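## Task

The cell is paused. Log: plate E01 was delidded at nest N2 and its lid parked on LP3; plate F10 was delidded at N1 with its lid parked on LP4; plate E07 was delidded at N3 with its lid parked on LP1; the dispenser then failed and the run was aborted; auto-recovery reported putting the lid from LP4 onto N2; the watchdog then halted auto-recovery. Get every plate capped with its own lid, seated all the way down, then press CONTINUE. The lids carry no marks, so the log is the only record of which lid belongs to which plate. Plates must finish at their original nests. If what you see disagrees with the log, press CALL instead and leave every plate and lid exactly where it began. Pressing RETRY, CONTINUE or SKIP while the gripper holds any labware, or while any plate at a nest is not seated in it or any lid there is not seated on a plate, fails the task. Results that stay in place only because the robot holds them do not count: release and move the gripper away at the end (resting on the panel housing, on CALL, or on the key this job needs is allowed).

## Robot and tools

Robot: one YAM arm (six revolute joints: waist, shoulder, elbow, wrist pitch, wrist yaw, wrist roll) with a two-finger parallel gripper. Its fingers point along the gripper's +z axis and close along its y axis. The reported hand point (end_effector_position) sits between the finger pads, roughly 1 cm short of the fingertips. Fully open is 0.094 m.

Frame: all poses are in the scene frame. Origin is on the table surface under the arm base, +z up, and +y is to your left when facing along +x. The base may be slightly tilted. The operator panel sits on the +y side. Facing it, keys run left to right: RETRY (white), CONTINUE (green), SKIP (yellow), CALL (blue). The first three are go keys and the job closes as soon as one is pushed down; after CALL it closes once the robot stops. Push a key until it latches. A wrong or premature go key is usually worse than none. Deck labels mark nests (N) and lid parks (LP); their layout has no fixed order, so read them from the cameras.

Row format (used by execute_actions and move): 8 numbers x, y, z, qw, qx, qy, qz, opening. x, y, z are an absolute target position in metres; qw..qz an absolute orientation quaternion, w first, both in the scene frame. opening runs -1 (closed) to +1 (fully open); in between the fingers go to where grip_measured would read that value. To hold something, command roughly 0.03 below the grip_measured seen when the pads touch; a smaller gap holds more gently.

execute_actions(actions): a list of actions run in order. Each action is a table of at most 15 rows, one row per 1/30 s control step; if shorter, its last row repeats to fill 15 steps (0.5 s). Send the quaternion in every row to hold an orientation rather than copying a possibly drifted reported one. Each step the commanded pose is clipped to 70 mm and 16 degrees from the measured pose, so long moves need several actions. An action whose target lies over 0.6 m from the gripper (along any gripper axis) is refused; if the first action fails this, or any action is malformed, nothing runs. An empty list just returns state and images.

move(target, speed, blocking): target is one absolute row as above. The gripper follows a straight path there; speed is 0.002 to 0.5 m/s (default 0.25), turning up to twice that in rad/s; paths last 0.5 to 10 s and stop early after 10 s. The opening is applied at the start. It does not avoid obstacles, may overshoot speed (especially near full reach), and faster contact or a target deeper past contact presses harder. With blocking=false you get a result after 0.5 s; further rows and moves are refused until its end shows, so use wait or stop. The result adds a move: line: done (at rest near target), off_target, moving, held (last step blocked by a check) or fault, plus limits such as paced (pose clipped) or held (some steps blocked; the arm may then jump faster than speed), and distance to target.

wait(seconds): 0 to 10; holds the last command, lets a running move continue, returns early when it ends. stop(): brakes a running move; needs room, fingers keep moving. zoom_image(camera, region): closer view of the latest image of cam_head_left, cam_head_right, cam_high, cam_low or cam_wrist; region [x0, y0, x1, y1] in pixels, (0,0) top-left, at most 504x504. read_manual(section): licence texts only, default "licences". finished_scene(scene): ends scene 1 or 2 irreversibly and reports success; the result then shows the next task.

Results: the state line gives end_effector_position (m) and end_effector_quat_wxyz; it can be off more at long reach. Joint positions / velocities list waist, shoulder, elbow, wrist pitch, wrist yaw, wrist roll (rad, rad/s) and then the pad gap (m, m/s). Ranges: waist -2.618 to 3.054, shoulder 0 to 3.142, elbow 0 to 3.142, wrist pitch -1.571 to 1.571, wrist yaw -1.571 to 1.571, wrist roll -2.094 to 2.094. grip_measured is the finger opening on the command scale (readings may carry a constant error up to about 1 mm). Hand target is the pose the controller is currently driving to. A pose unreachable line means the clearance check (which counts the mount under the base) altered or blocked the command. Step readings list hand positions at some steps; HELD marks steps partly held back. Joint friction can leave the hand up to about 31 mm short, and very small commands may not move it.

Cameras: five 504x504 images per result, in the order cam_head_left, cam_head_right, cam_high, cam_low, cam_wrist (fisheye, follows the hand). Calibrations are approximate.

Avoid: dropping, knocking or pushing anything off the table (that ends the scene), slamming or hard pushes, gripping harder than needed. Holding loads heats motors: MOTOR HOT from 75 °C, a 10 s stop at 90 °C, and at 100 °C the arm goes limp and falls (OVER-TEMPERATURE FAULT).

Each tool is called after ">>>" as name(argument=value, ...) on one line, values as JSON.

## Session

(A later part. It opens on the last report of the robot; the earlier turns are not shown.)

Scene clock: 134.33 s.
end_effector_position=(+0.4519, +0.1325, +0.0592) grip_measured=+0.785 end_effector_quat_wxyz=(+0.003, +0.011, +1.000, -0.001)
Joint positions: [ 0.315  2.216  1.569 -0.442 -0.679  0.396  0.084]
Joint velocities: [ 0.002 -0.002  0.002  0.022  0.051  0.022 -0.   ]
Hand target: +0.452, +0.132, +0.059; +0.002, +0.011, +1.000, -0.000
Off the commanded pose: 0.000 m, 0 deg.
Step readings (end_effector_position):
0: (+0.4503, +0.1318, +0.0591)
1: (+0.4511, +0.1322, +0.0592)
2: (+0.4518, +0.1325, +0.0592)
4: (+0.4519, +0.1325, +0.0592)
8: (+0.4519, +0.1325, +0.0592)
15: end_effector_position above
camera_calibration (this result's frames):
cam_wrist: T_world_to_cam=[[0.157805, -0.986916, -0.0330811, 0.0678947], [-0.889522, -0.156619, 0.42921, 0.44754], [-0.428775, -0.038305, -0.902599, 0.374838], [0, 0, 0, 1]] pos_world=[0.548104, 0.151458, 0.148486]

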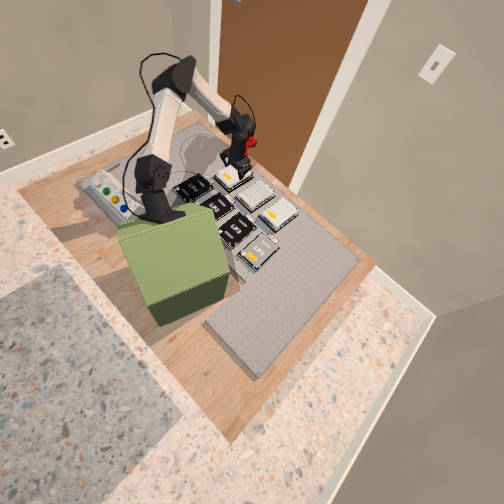

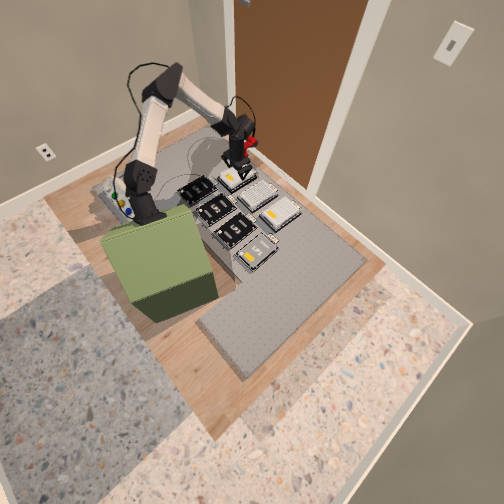

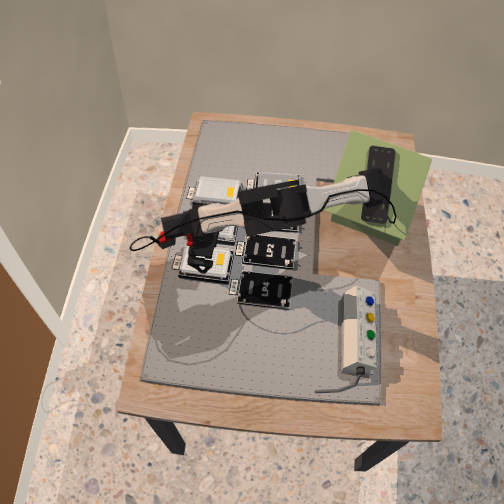

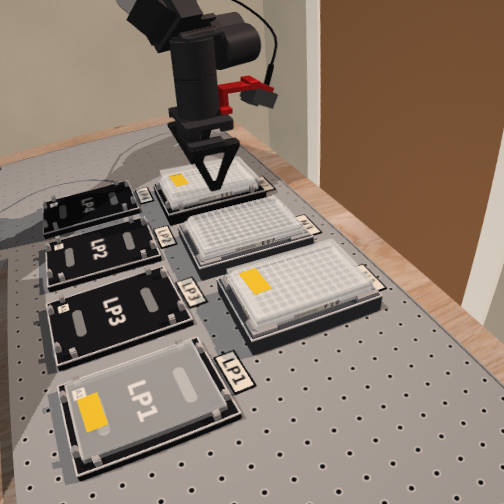

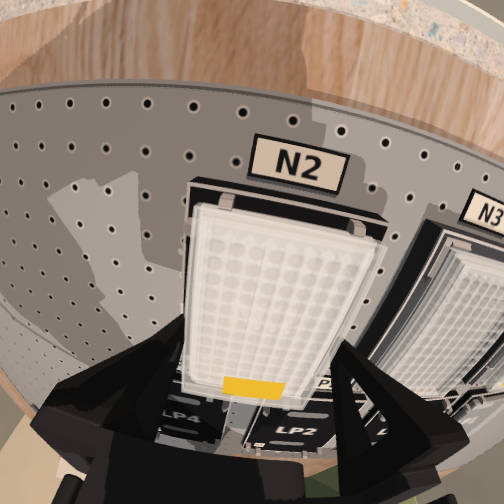

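Now descent pulse.

>>> execute_actions(actions=[[[0.451,0.1325,0.032,0.002,0.011,1,0,0.765],[0.451,0.1325,0.032,0.002,0.011,1,0,0.765],[0.4528,0.1325,0.055,0.002,0.011,1,0,0.765]]])

>>> zoom_image(camera="cam_wrist", region=[150,130,410,390])

Scene clock: 135.07 s.
end_effector_position=(+0.4544, +0.1322, +0.0573) grip_measured=+0.785 end_effector_quat_wxyz=(+0.008, +0.011, +1.000, +0.000)
Joint positions: [ 0.316  2.221  1.569 -0.423 -0.677  0.406  0.084]
Joint velocities: [ 0.002  0.012  0.007  0.022  0.007  0.022 -0.001]
Hand target: +0.453, +0.133, +0.055; +0.002, +0.011, +1.000, +0.000
Off the commanded pose: 0.003 m, 1 deg.
Step readings (end_effector_position):
0: (+0.4519, +0.1325, +0.0592)
1: (+0.4523, +0.1325, +0.0580)
2: (+0.4535, +0.1326, +0.0564)
4: (+0.4544, +0.1322, +0.0573)
8: (+0.4544, +0.1322, +0.0573)
15: end_effector_position above
camera_calibration (this result's frames):
cam_wrist: T_world_to_cam=[[0.157414, -0.986964, -0.033516, 0.0673127], [-0.893763, -0.15682, 0.420231, 0.453038], [-0.420009, -0.0361952, -0.906798, 0.370136], [0, 0, 0, 1]] pos_world=[0.549773, 0.150878, 0.147514]

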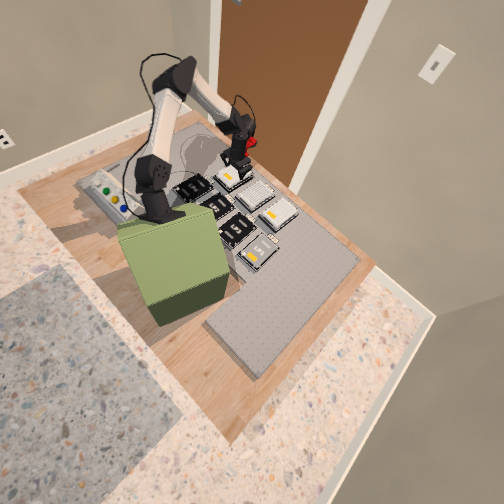

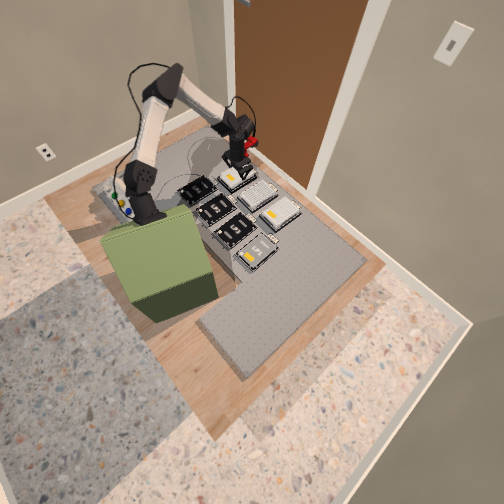

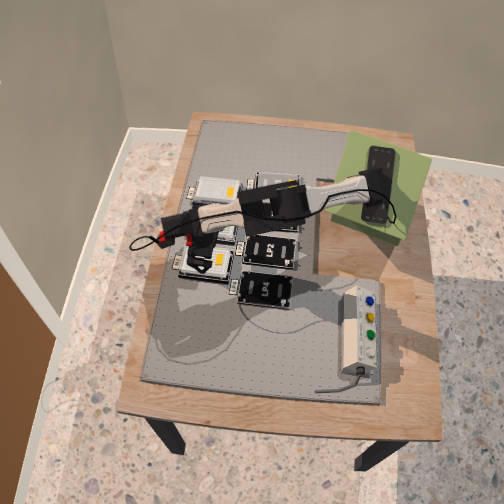

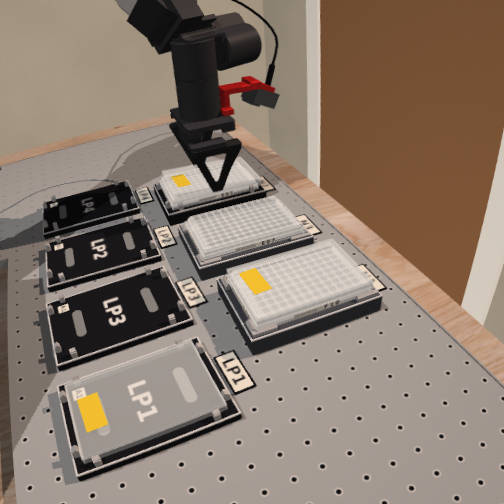

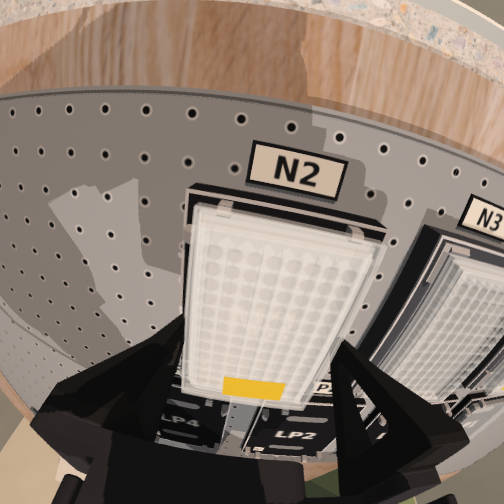

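Region (150, 130, 410, 390) of cam_wrist's 504x504 image, scaled by 1.938, with more detail than that image has.

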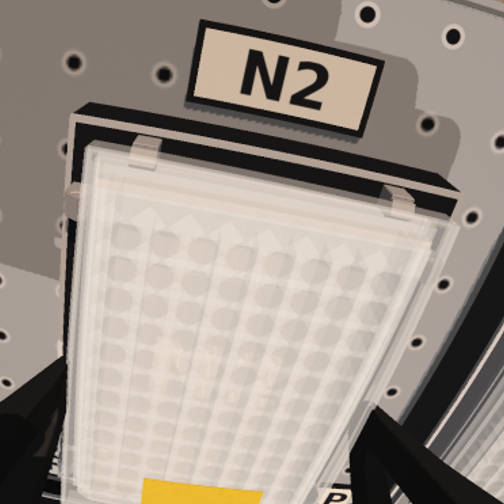

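>>> execute_actions(actions=[[[0.4544,0.1322,0.0575,0.008,0.011,1,0,1]],[[0.4544,0.1322,0.11,0.0,0.011,1,0,1]],[[0.4544,0.1322,0.115,0.0,0.011,1,0,1]]])

>>> zoom_image(camera="cam_wrist", region=[150,130,410,390])

>>> zoom_image(camera="cam_low", region=[140,140,400,360])

Scene clock: 137.00 s.
end_effector_position=(+0.4490, +0.1263, +0.1092) grip_measured=+1.000 end_effector_quat_wxyz=(-0.004, +0.017, +1.000, -0.005)
Joint positions: [ 0.233  2.128  1.569 -0.613 -0.712  0.299  0.094]
Joint velocities: [-0.002  0.007 -0.017 -0.022 -0.095 -0.022  0.   ]
Hand target: +0.454, +0.132, +0.115; +0.000, +0.011, +1.000, +0.000
Off the commanded pose: 0.010 m, 1 deg.
Step readings (end_effector_position; steps 1 to 15: 1st action; 16 to 30: 2nd action; 31 to 45: 3rd action):
0: (+0.4544, +0.1322, +0.0573)
1: (+0.4544, +0.1322, +0.0573)
2: (+0.4544, +0.1322, +0.0573)
4: (+0.4544, +0.1322, +0.0573)
8: (+0.4544, +0.1322, +0.0573)
15: (+0.4544, +0.1322, +0.0573)
16: (+0.4535, +0.1320, +0.0607)
17: (+0.4509, +0.1317, +0.0664)
19: (+0.4537, +0.1306, +0.0834)
23: (+0.4611, +0.1286, +0.1081)
30: (+0.4543, +0.1271, +0.1092)
31: (+0.4535, +0.1269, +0.1092)
32: (+0.4526, +0.1268, +0.1092)
34: (+0.4512, +0.1266, +0.1092)
38: (+0.4498, +0.1264, +0.1092)
45: end_effector_position above
camera_calibration (this result's frames):
cam_wrist: T_world_to_cam=[[0.144614, -0.989089, -0.0281159, 0.0695467], [-0.884935, -0.141994, 0.44354, 0.417135], [-0.442692, -0.0392614, -0.895814, 0.424145], [0, 0, 0, 1]] pos_world=[0.546845, 0.144671, 0.196895]

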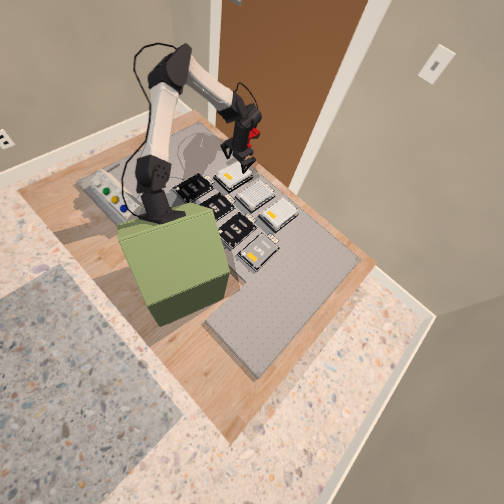

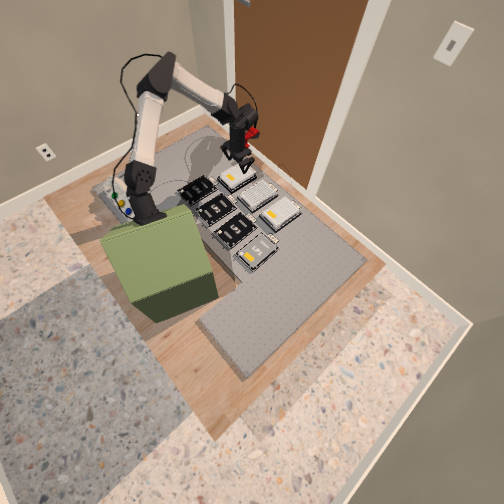

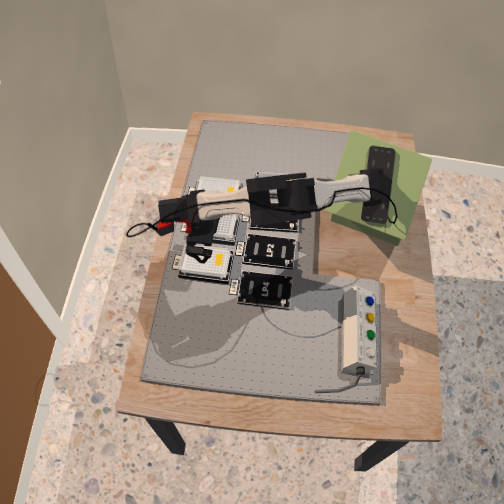

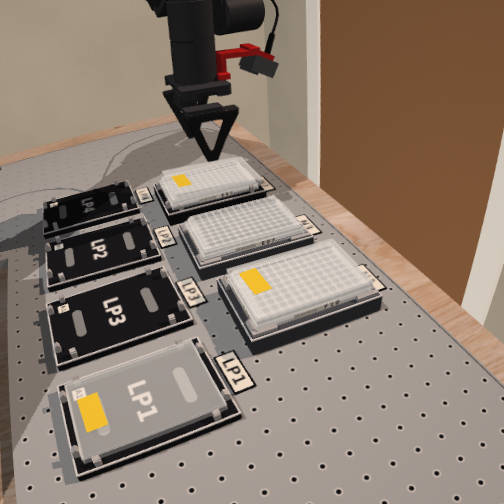

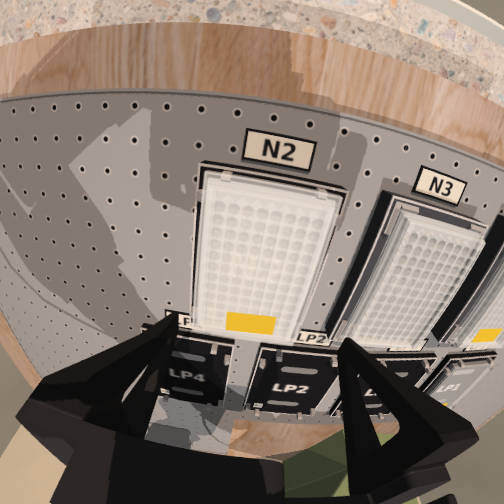

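Region (150, 130, 410, 390) of cam_wrist's 504x504 image, scaled by 1.938, with more detail than that image has.

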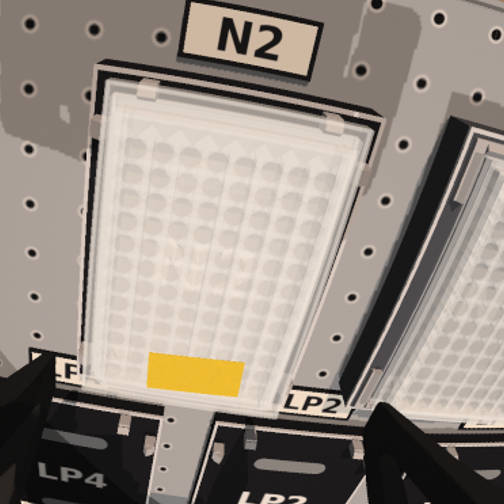

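Region (140, 140, 400, 360) of cam_low's 504x504 image, scaled by 1.938, with more detail than that image has; it fills the top 426 rows of this view, and the rest is white.

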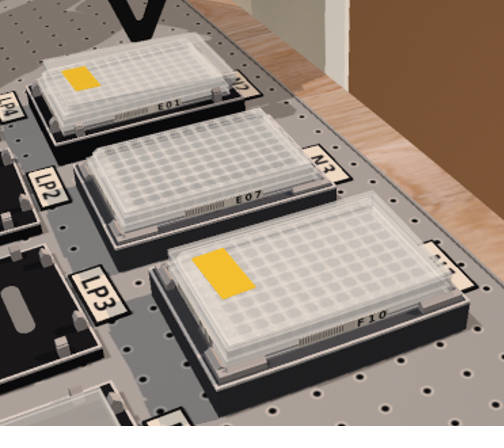

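>>> zoom_image(camera="cam_wrist", region=[190,155,360,215])

>>> zoom_image(camera="cam_low", region=[150,150,280,230])

Region (190, 155, 360, 215) of cam_wrist's 504x504 image, scaled by 2.965, with more detail than that image has; it fills the top 178 rows of this view, and the rest is white.

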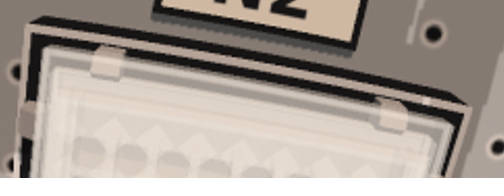

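Region (150, 150, 280, 230) of cam_low's 504x504 image, scaled by 3.877, with more detail than that image has; it fills the top 310 rows of this view, and the rest is white.

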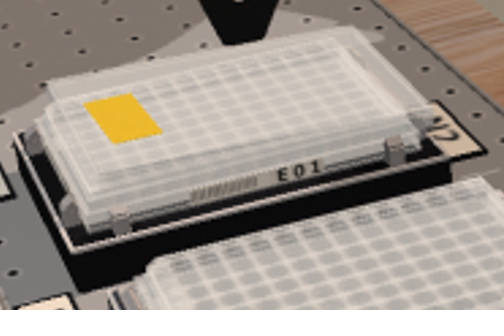

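>>> move(target=[0.456,0.134,0.075,0,0.011,1,0,1], speed=0.1)

Scene clock: 141.33 s.
end_effector_position=(+0.4477, +0.1290, +0.0787) grip_measured=+1.000 end_effector_quat_wxyz=(-0.008, +0.019, +1.000, -0.001)
Joint positions: [ 0.281  2.183  1.569 -0.526 -0.701  0.357  0.094]
Joint velocities: [-0.032 -0.007  0.012 -0.007 -0.022  0.037  0.   ]
Hand target: +0.456, +0.134, +0.075; +0.000, +0.011, +1.000, -0.000
Off the commanded pose: 0.010 m, 1 deg.
move: done
camera_calibration (this result's frames):
cam_wrist: T_world_to_cam=[[0.14047, -0.989424, -0.0361652, 0.0740739], [-0.882483, -0.141681, 0.448497, 0.428336], [-0.448878, -0.0310853, -0.893052, 0.397813], [0, 0, 0, 1]] pos_world=[0.546164, 0.146344, 0.165839]

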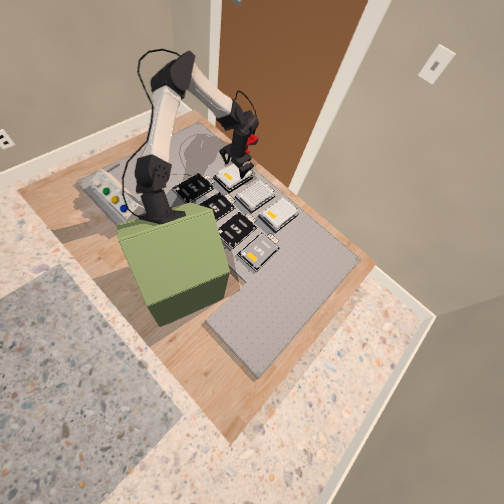

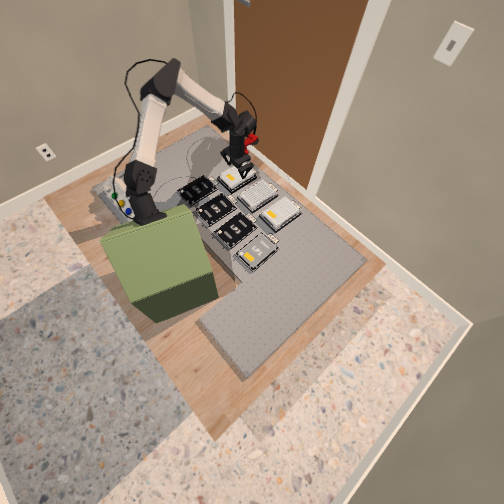

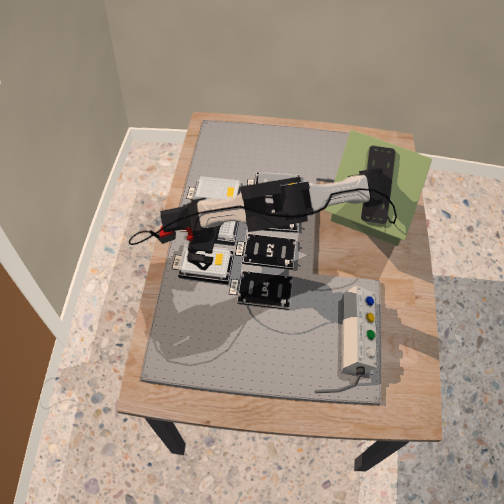

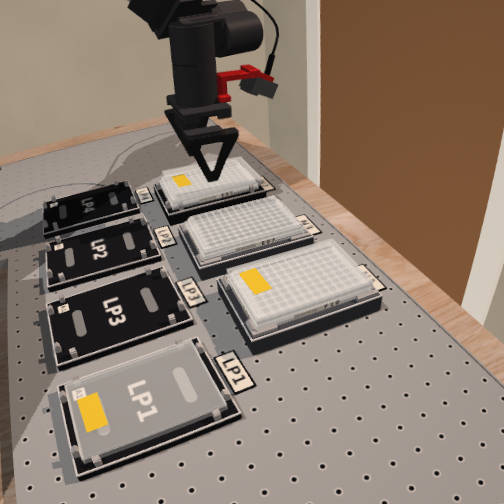

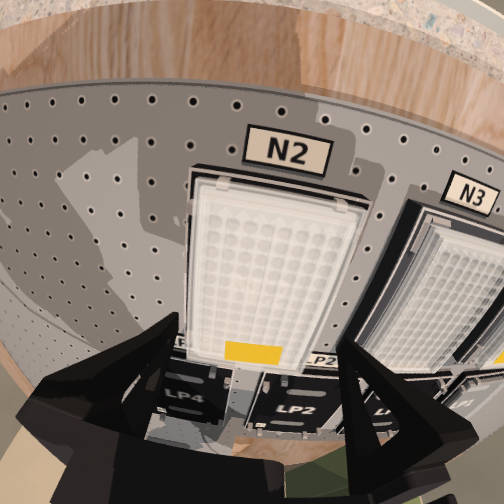

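>>> execute_actions(actions=[[[0.470,0.150,0.078,0.010,0.011,1,0,1],[0.470,0.150,0.078,0.010,0.011,1,0,1],[0.470,0.140,0.078,0.010,0.011,1,0,1],[0.466,0.1325,0.078,0.006,0.011,1,0,1],[0.455,0.1325,0.078,0.002,0.011,1,0,1]]])

Scene clock: 142.13 s.
end_effector_position=(+0.4639, +0.1389, +0.0825) grip_measured=+1.000 end_effector_quat_wxyz=(+0.010, +0.007, +1.000, +0.003)
Joint positions: [ 0.284  2.189  1.618 -0.519 -0.695  0.367  0.094]
Joint velocities: [-0.002  0.002  0.002 -0.051 -0.037 -0.051  0.   ]
Hand target: +0.455, +0.133, +0.078; +0.002, +0.011, +1.000, +0.000
Off the commanded pose: 0.012 m, 1 deg.
Step readings (end_effector_position):
0: (+0.4480, +0.1290, +0.0787)
1: (+0.4496, +0.1302, +0.0793)
2: (+0.4532, +0.1322, +0.0795)
4: (+0.4608, +0.1370, +0.0816)
8: (+0.4637, +0.1388, +0.0825)
15: end_effector_position above
camera_calibration (this result's frames):
cam_wrist: T_world_to_cam=[[0.165404, -0.985507, -0.0376403, 0.0697441], [-0.894447, -0.16598, 0.41523, 0.453969], [-0.41546, -0.0350136, -0.908937, 0.395134], [0, 0, 0, 1]] pos_world=[0.558678, 0.157918, 0.173276]

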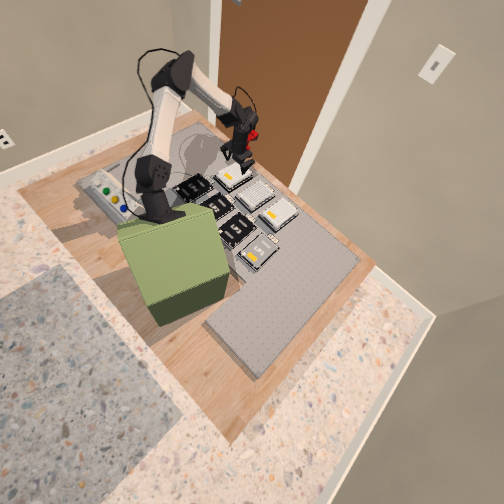

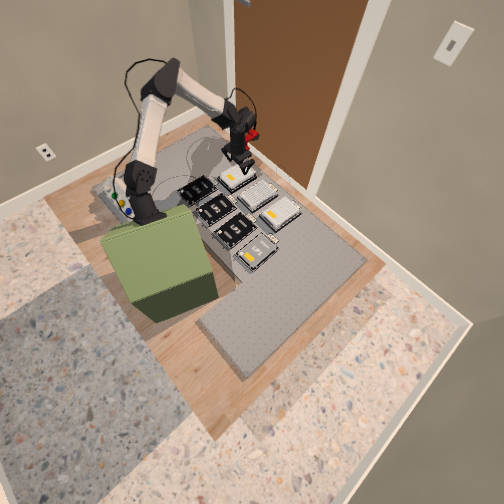

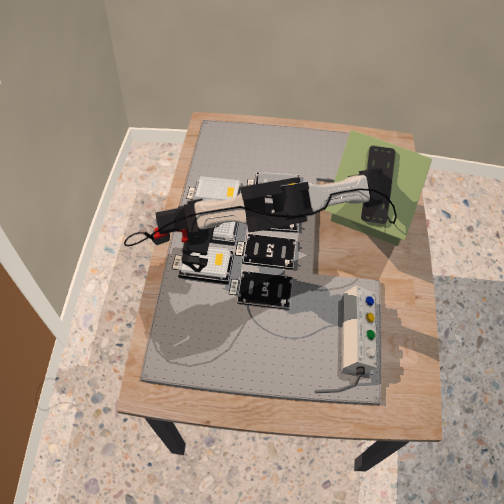

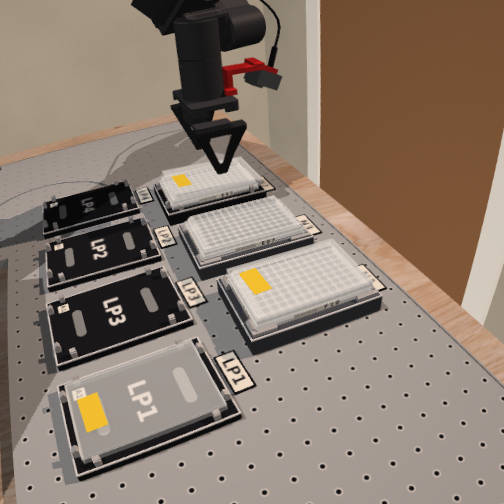

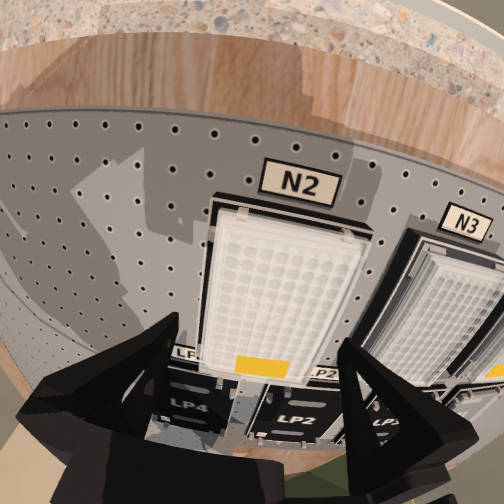

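>>> execute_actions(actions=[[[0.450,0.130,0.075,-0.002,0.011,1,0,1],[0.445,0.128,0.075,-0.004,0.011,1,0,1],[0.445,0.128,0.075,-0.004,0.011,1,0,1],[0.445,0.128,0.075,-0.004,0.011,1,0,1],[0.445,0.128,0.075,-0.004,0.011,1,0,1],[0.445,0.128,0.075,-0.004,0.011,1,0,1],[0.456,0.1325,0.078,0.002,0.011,1,0,1]]])

Scene clock: 143.13 s.
end_effector_position=(+0.4501, +0.1288, +0.0765) grip_measured=+1.000 end_effector_quat_wxyz=(-0.003, +0.016, +1.000, -0.002)
Joint positions: [ 0.284  2.187  1.569 -0.509 -0.695  0.361  0.094]
Joint velocities: [ 0.002  0.007  0.027 -0.022  0.066 -0.066  0.   ]
Hand target: +0.456, +0.132, +0.078; +0.002, +0.011, +1.000, -0.000
Off the commanded pose: 0.007 m, 1 deg.
Step readings (end_effector_position):
0: (+0.4639, +0.1389, +0.0825)
1: (+0.4634, +0.1383, +0.0820)
2: (+0.4621, +0.1372, +0.0813)
4: (+0.4562, +0.1328, +0.0787)
8: (+0.4501, +0.1288, +0.0765)
15: end_effector_position above
camera_calibration (this result's frames):
cam_wrist: T_world_to_cam=[[0.147288, -0.988555, -0.0326363, 0.0700063], [-0.885823, -0.146517, 0.440284, 0.434144], [-0.440027, -0.0359387, -0.897265, 0.393896], [0, 0, 0, 1]] pos_world=[0.547588, 0.146971, 0.164567]

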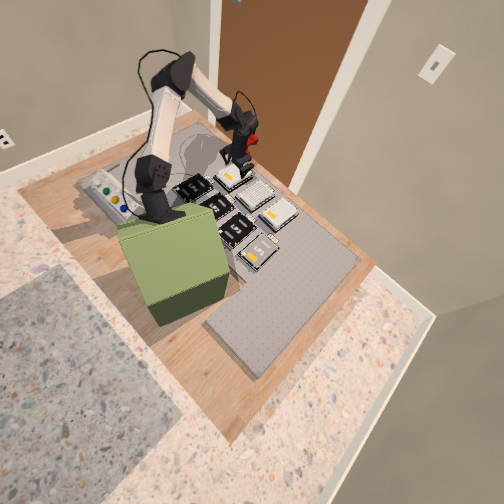

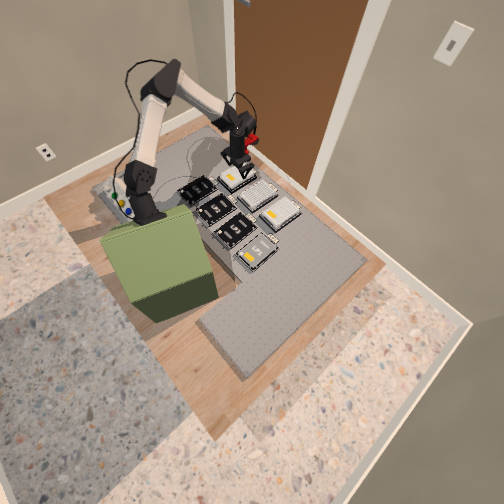

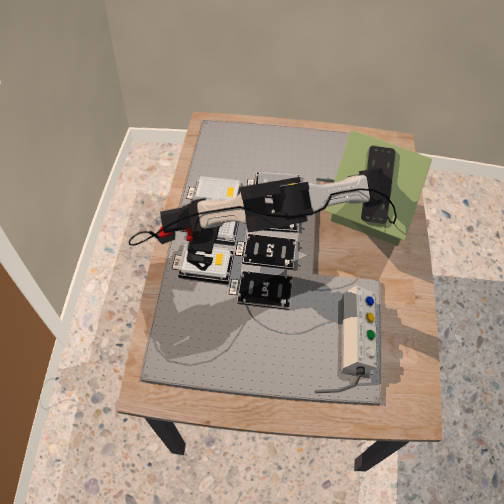

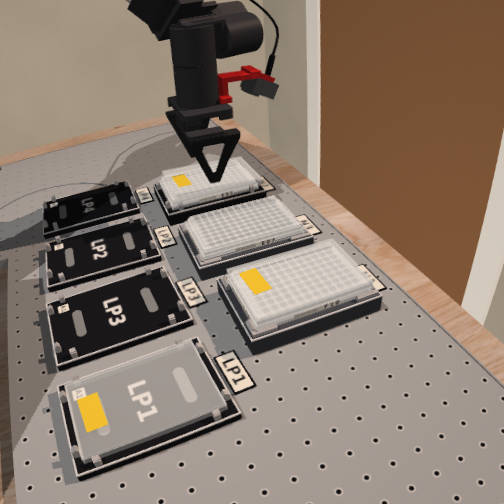

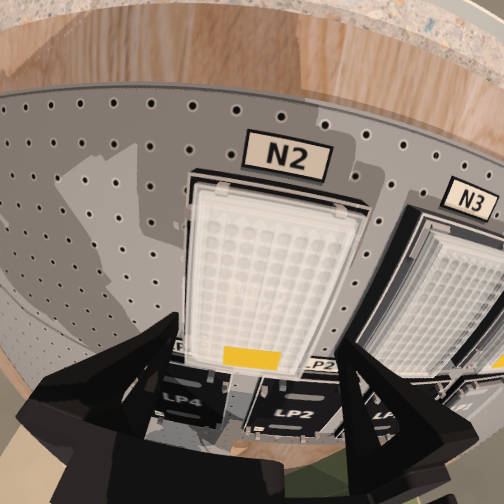

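>>> execute_actions(actions=[[[0.458,0.142,0.048,0.002,0.011,1,0,1],[0.458,0.142,0.048,0.002,0.011,1,0,1],[0.456,0.1325,0.069,0.002,0.011,1,0,1]]])

Scene clock: 144.07 s.
end_effector_position=(+0.4521, +0.1330, +0.0688) grip_measured=+1.000 end_effector_quat_wxyz=(-0.001, +0.014, +1.000, -0.001)
Joint positions: [ 0.301  2.202  1.581 -0.488 -0.688  0.381  0.094]
Joint velocities: [-0.007  0.012 -0.007 -0.066  0.022 -0.007  0.   ]
Hand target: +0.456, +0.132, +0.069; +0.002, +0.011, +1.000, -0.000
Off the commanded pose: 0.004 m, 1 deg.
Step readings (end_effector_position):
0: (+0.4501, +0.1288, +0.0765)
1: (+0.4507, +0.1292, +0.0749)
2: (+0.4527, +0.1306, +0.0721)
4: (+0.4520, +0.1331, +0.0687)
8: (+0.4521, +0.1330, +0.0688)
15: end_effector_position above
camera_calibration (this result's frames):
cam_wrist: T_world_to_cam=[[0.150984, -0.987967, -0.0335472, 0.0719085], [-0.886999, -0.150379, 0.4366, 0.441251], [-0.436391, -0.0361632, -0.89903, 0.386556], [0, 0, 0, 1]] pos_world=[0.549222, 0.151377, 0.157287]

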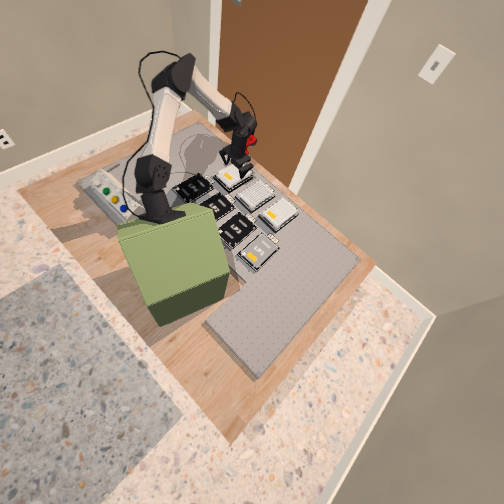

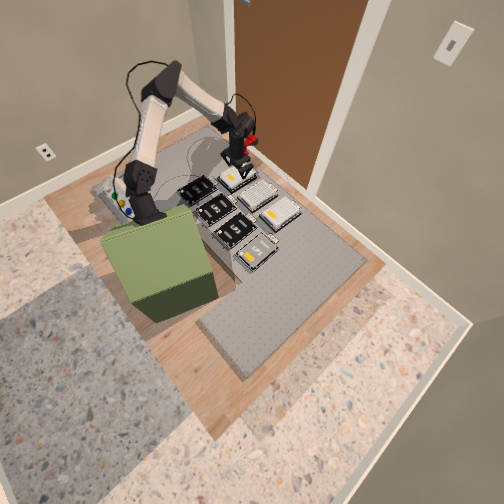

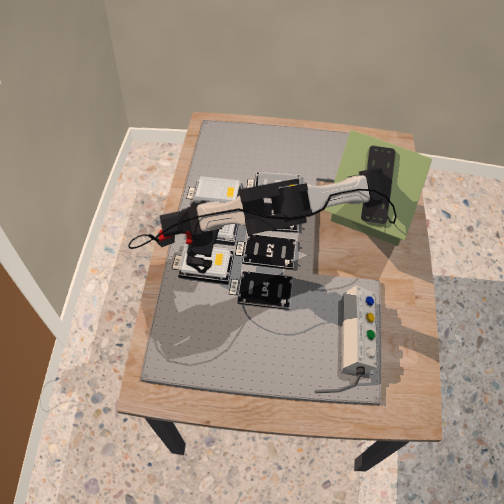

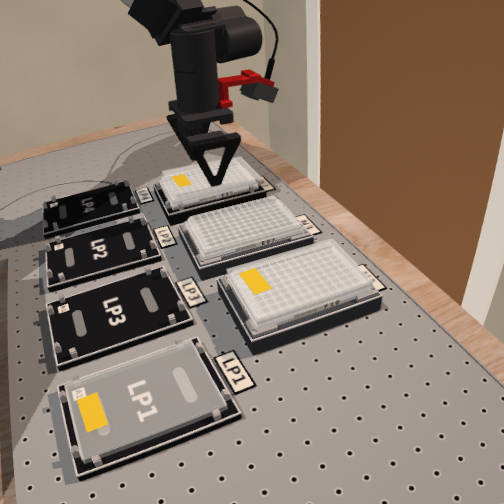

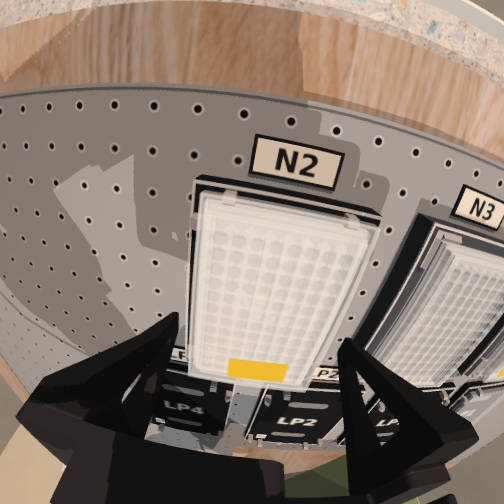

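>>> execute_actions(actions=[[[0.456,0.1325,0.040,0.002,0.011,1,0,1],[0.456,0.1325,0.040,0.002,0.011,1,0,1],[0.456,0.1325,0.040,0.002,0.011,1,0,1],[0.455,0.1325,0.058,0.002,0.011,1,0,1]]])

Scene clock: 144.83 s.
end_effector_position=(+0.4510, +0.1301, +0.0565) grip_measured=+1.000 end_effector_quat_wxyz=(-0.002, +0.015, +1.000, -0.001)
Joint positions: [ 0.314  2.23   1.581 -0.454 -0.684  0.396  0.094]
Joint velocities: [-0.027  0.002 -0.012 -0.022 -0.022 -0.037  0.   ]
Hand target: +0.455, +0.133, +0.058; +0.002, +0.011, +1.000, +0.000
Off the commanded pose: 0.005 m, 1 deg.
Step readings (end_effector_position):
0: (+0.4521, +0.1330, +0.0688)
1: (+0.4526, +0.1328, +0.0671)
2: (+0.4541, +0.1326, +0.0645)
4: (+0.4528, +0.1311, +0.0582)
8: (+0.4510, +0.1301, +0.0565)
15: end_effector_position above
camera_calibration (this result's frames):
cam_wrist: T_world_to_cam=[[0.148719, -0.988259, -0.0350229, 0.0699973], [-0.886069, -0.148898, 0.438988, 0.444469], [-0.439049, -0.0342532, -0.89781, 0.375809], [0, 0, 0, 1]] pos_world=[0.548419, 0.148229, 0.14474]

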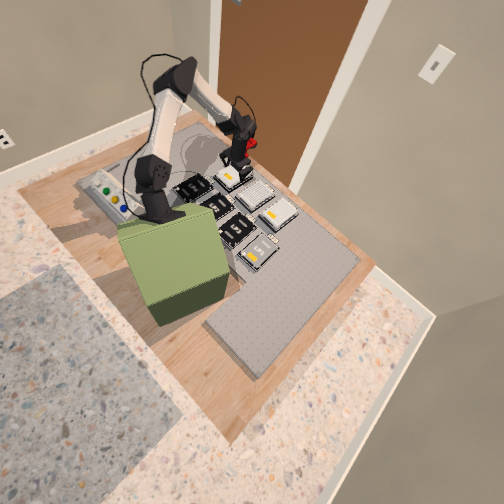

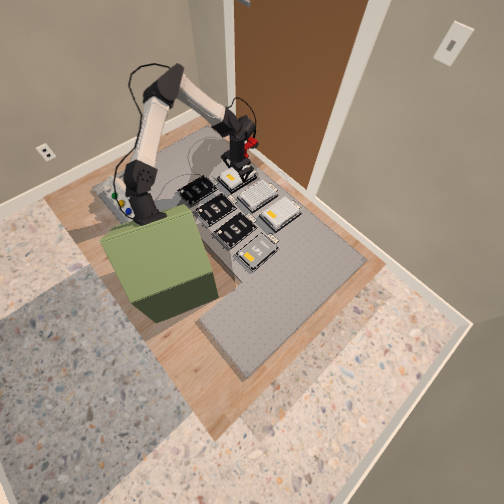

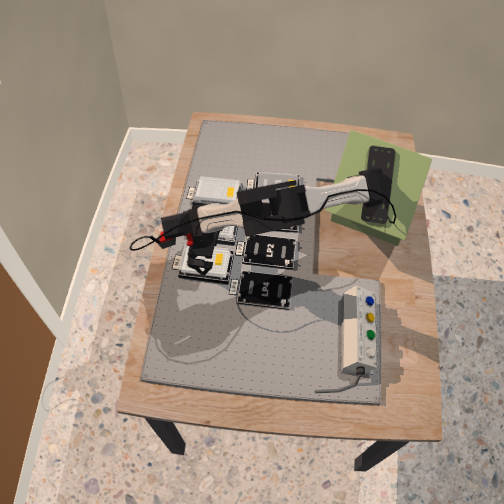

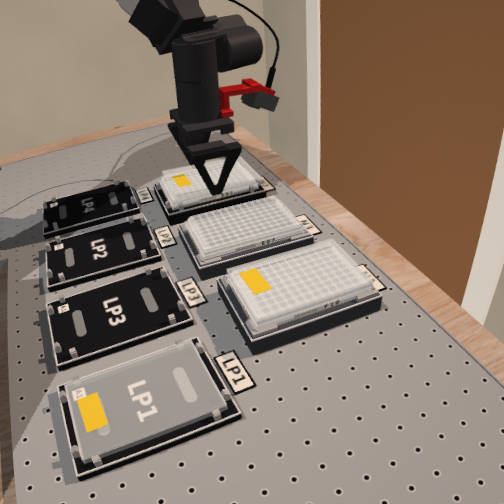

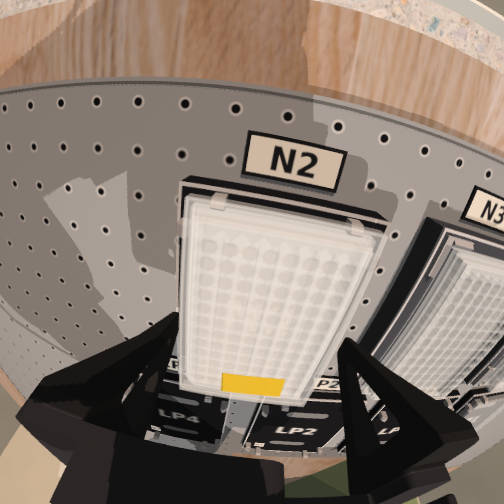

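>>> execute_actions(actions=[[[0.453,0.146,0.0575,0.0,0.013,1,0,1],[0.453,0.146,0.0575,0.0,0.013,1,0,1],[0.452,0.1325,0.057,0.0,0.012,1,0,1]]])

Scene clock: 145.80 s.
end_effector_position=(+0.4507, +0.1306, +0.0560) grip_measured=+1.000 end_effector_quat_wxyz=(-0.003, +0.018, +1.000, -0.001)
Joint positions: [ 0.316  2.23   1.581 -0.454 -0.682  0.402  0.094]
Joint velocities: [ 0.002  0.012  0.017 -0.022  0.037  0.007  0.   ]
Hand target: +0.452, +0.133, +0.057; -0.000, +0.012, +1.000, -0.000
Off the commanded pose: 0.003 m, 1 deg.
Step readings (end_effector_position):
0: (+0.4510, +0.1301, +0.0565)
1: (+0.4509, +0.1304, +0.0563)
2: (+0.4507, +0.1305, +0.0561)
4: (+0.4507, +0.1306, +0.0560)
8: (+0.4507, +0.1306, +0.0560)
15: end_effector_position above
camera_calibration (this result's frames):
cam_wrist: T_world_to_cam=[[0.14359, -0.989049, -0.0341137, 0.0728353], [-0.886494, -0.14387, 0.439807, 0.443931], [-0.439899, -0.0329102, -0.897444, 0.375367], [0, 0, 0, 1]] pos_world=[0.548207, 0.14826, 0.144111]

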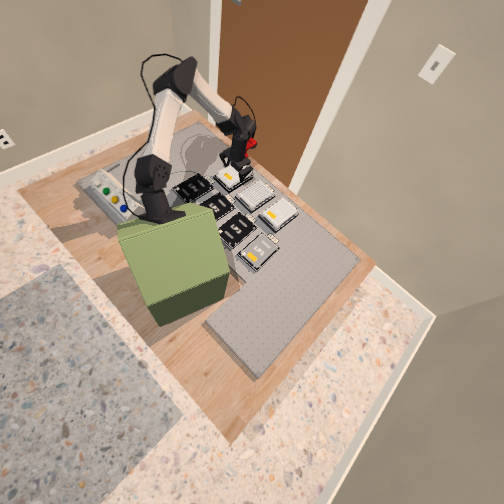

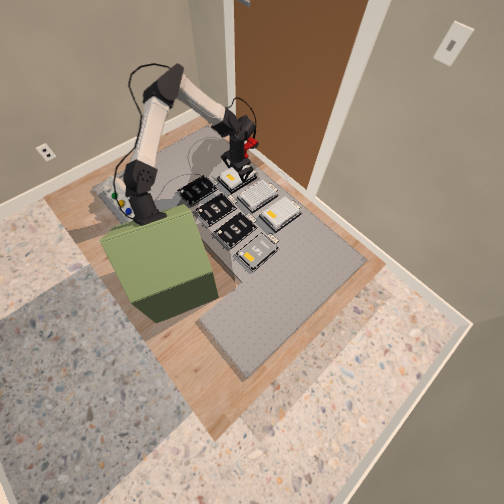

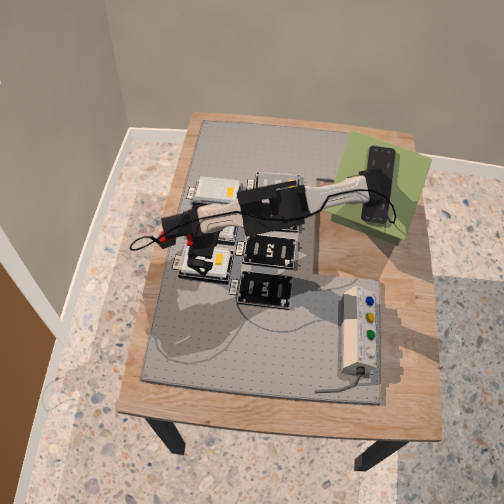

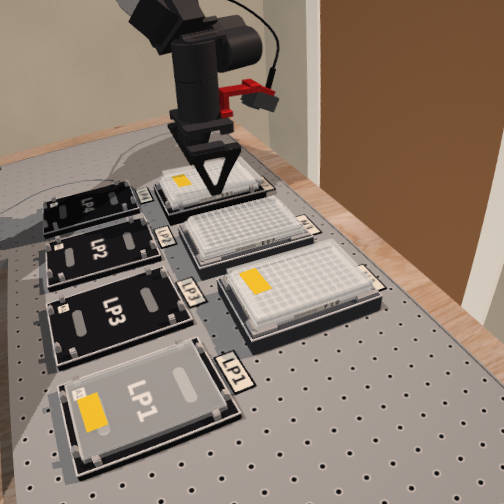

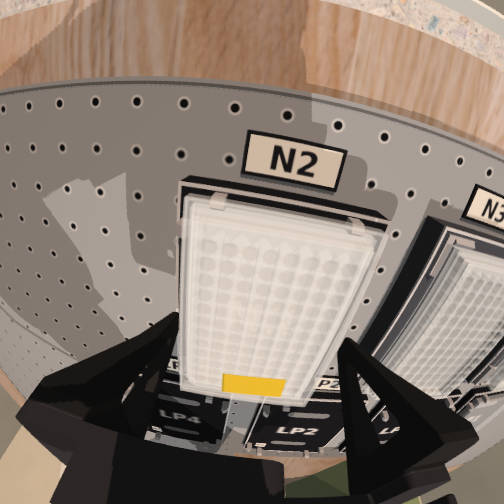

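>>> execute_actions(actions=[[[0.468,0.136,0.058,0.012,0.009,1,0,1],[0.468,0.136,0.058,0.012,0.009,1,0,1],[0.4545,0.1325,0.057,0.002,0.010,1,0,1]]])

Scene clock: 146.57 s.
end_effector_position=(+0.4554, +0.1332, +0.0570) grip_measured=+1.000 end_effector_quat_wxyz=(+0.002, +0.013, +1.000, +0.000)
Joint positions: [ 0.316  2.232  1.595 -0.451 -0.682  0.401  0.094]
Joint velocities: [-0.012 -0.002  0.012 -0.037 -0.007  0.022  0.   ]
Hand target: +0.455, +0.132, +0.057; +0.002, +0.010, +1.000, +0.000
Off the commanded pose: 0.001 m, 0 deg.
Step readings (end_effector_position):
0: (+0.4507, +0.1306, +0.0560)
1: (+0.4514, +0.1311, +0.0563)
2: (+0.4534, +0.1320, +0.0565)
4: (+0.4554, +0.1332, +0.0570)
8: (+0.4554, +0.1332, +0.0570)
15: end_effector_position above
camera_calibration (this result's frames):
cam_wrist: T_world_to_cam=[[0.154393, -0.98735, -0.0360849, 0.0697643], [-0.889293, -0.154787, 0.430348, 0.451297], [-0.43049, -0.0343525, -0.901942, 0.374579], [0, 0, 0, 1]] pos_world=[0.551816, 0.151605, 0.146151]

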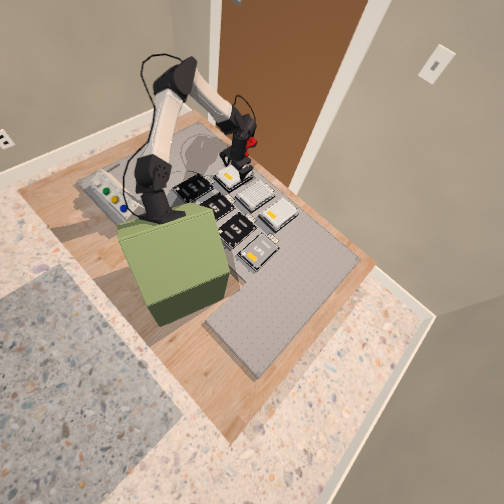

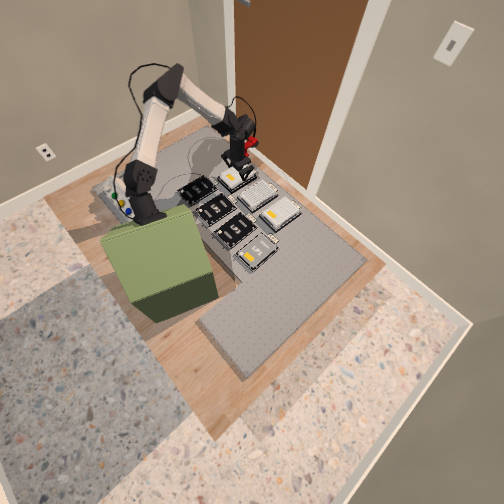

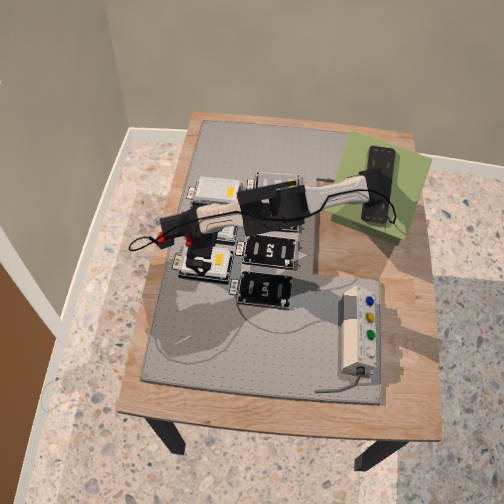

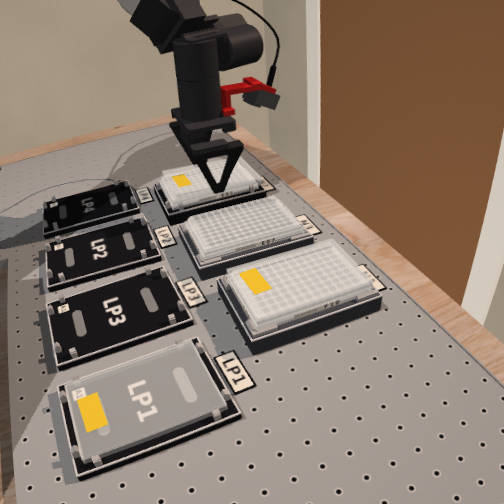

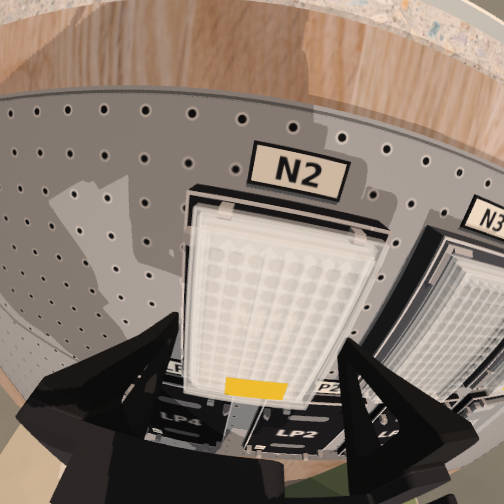

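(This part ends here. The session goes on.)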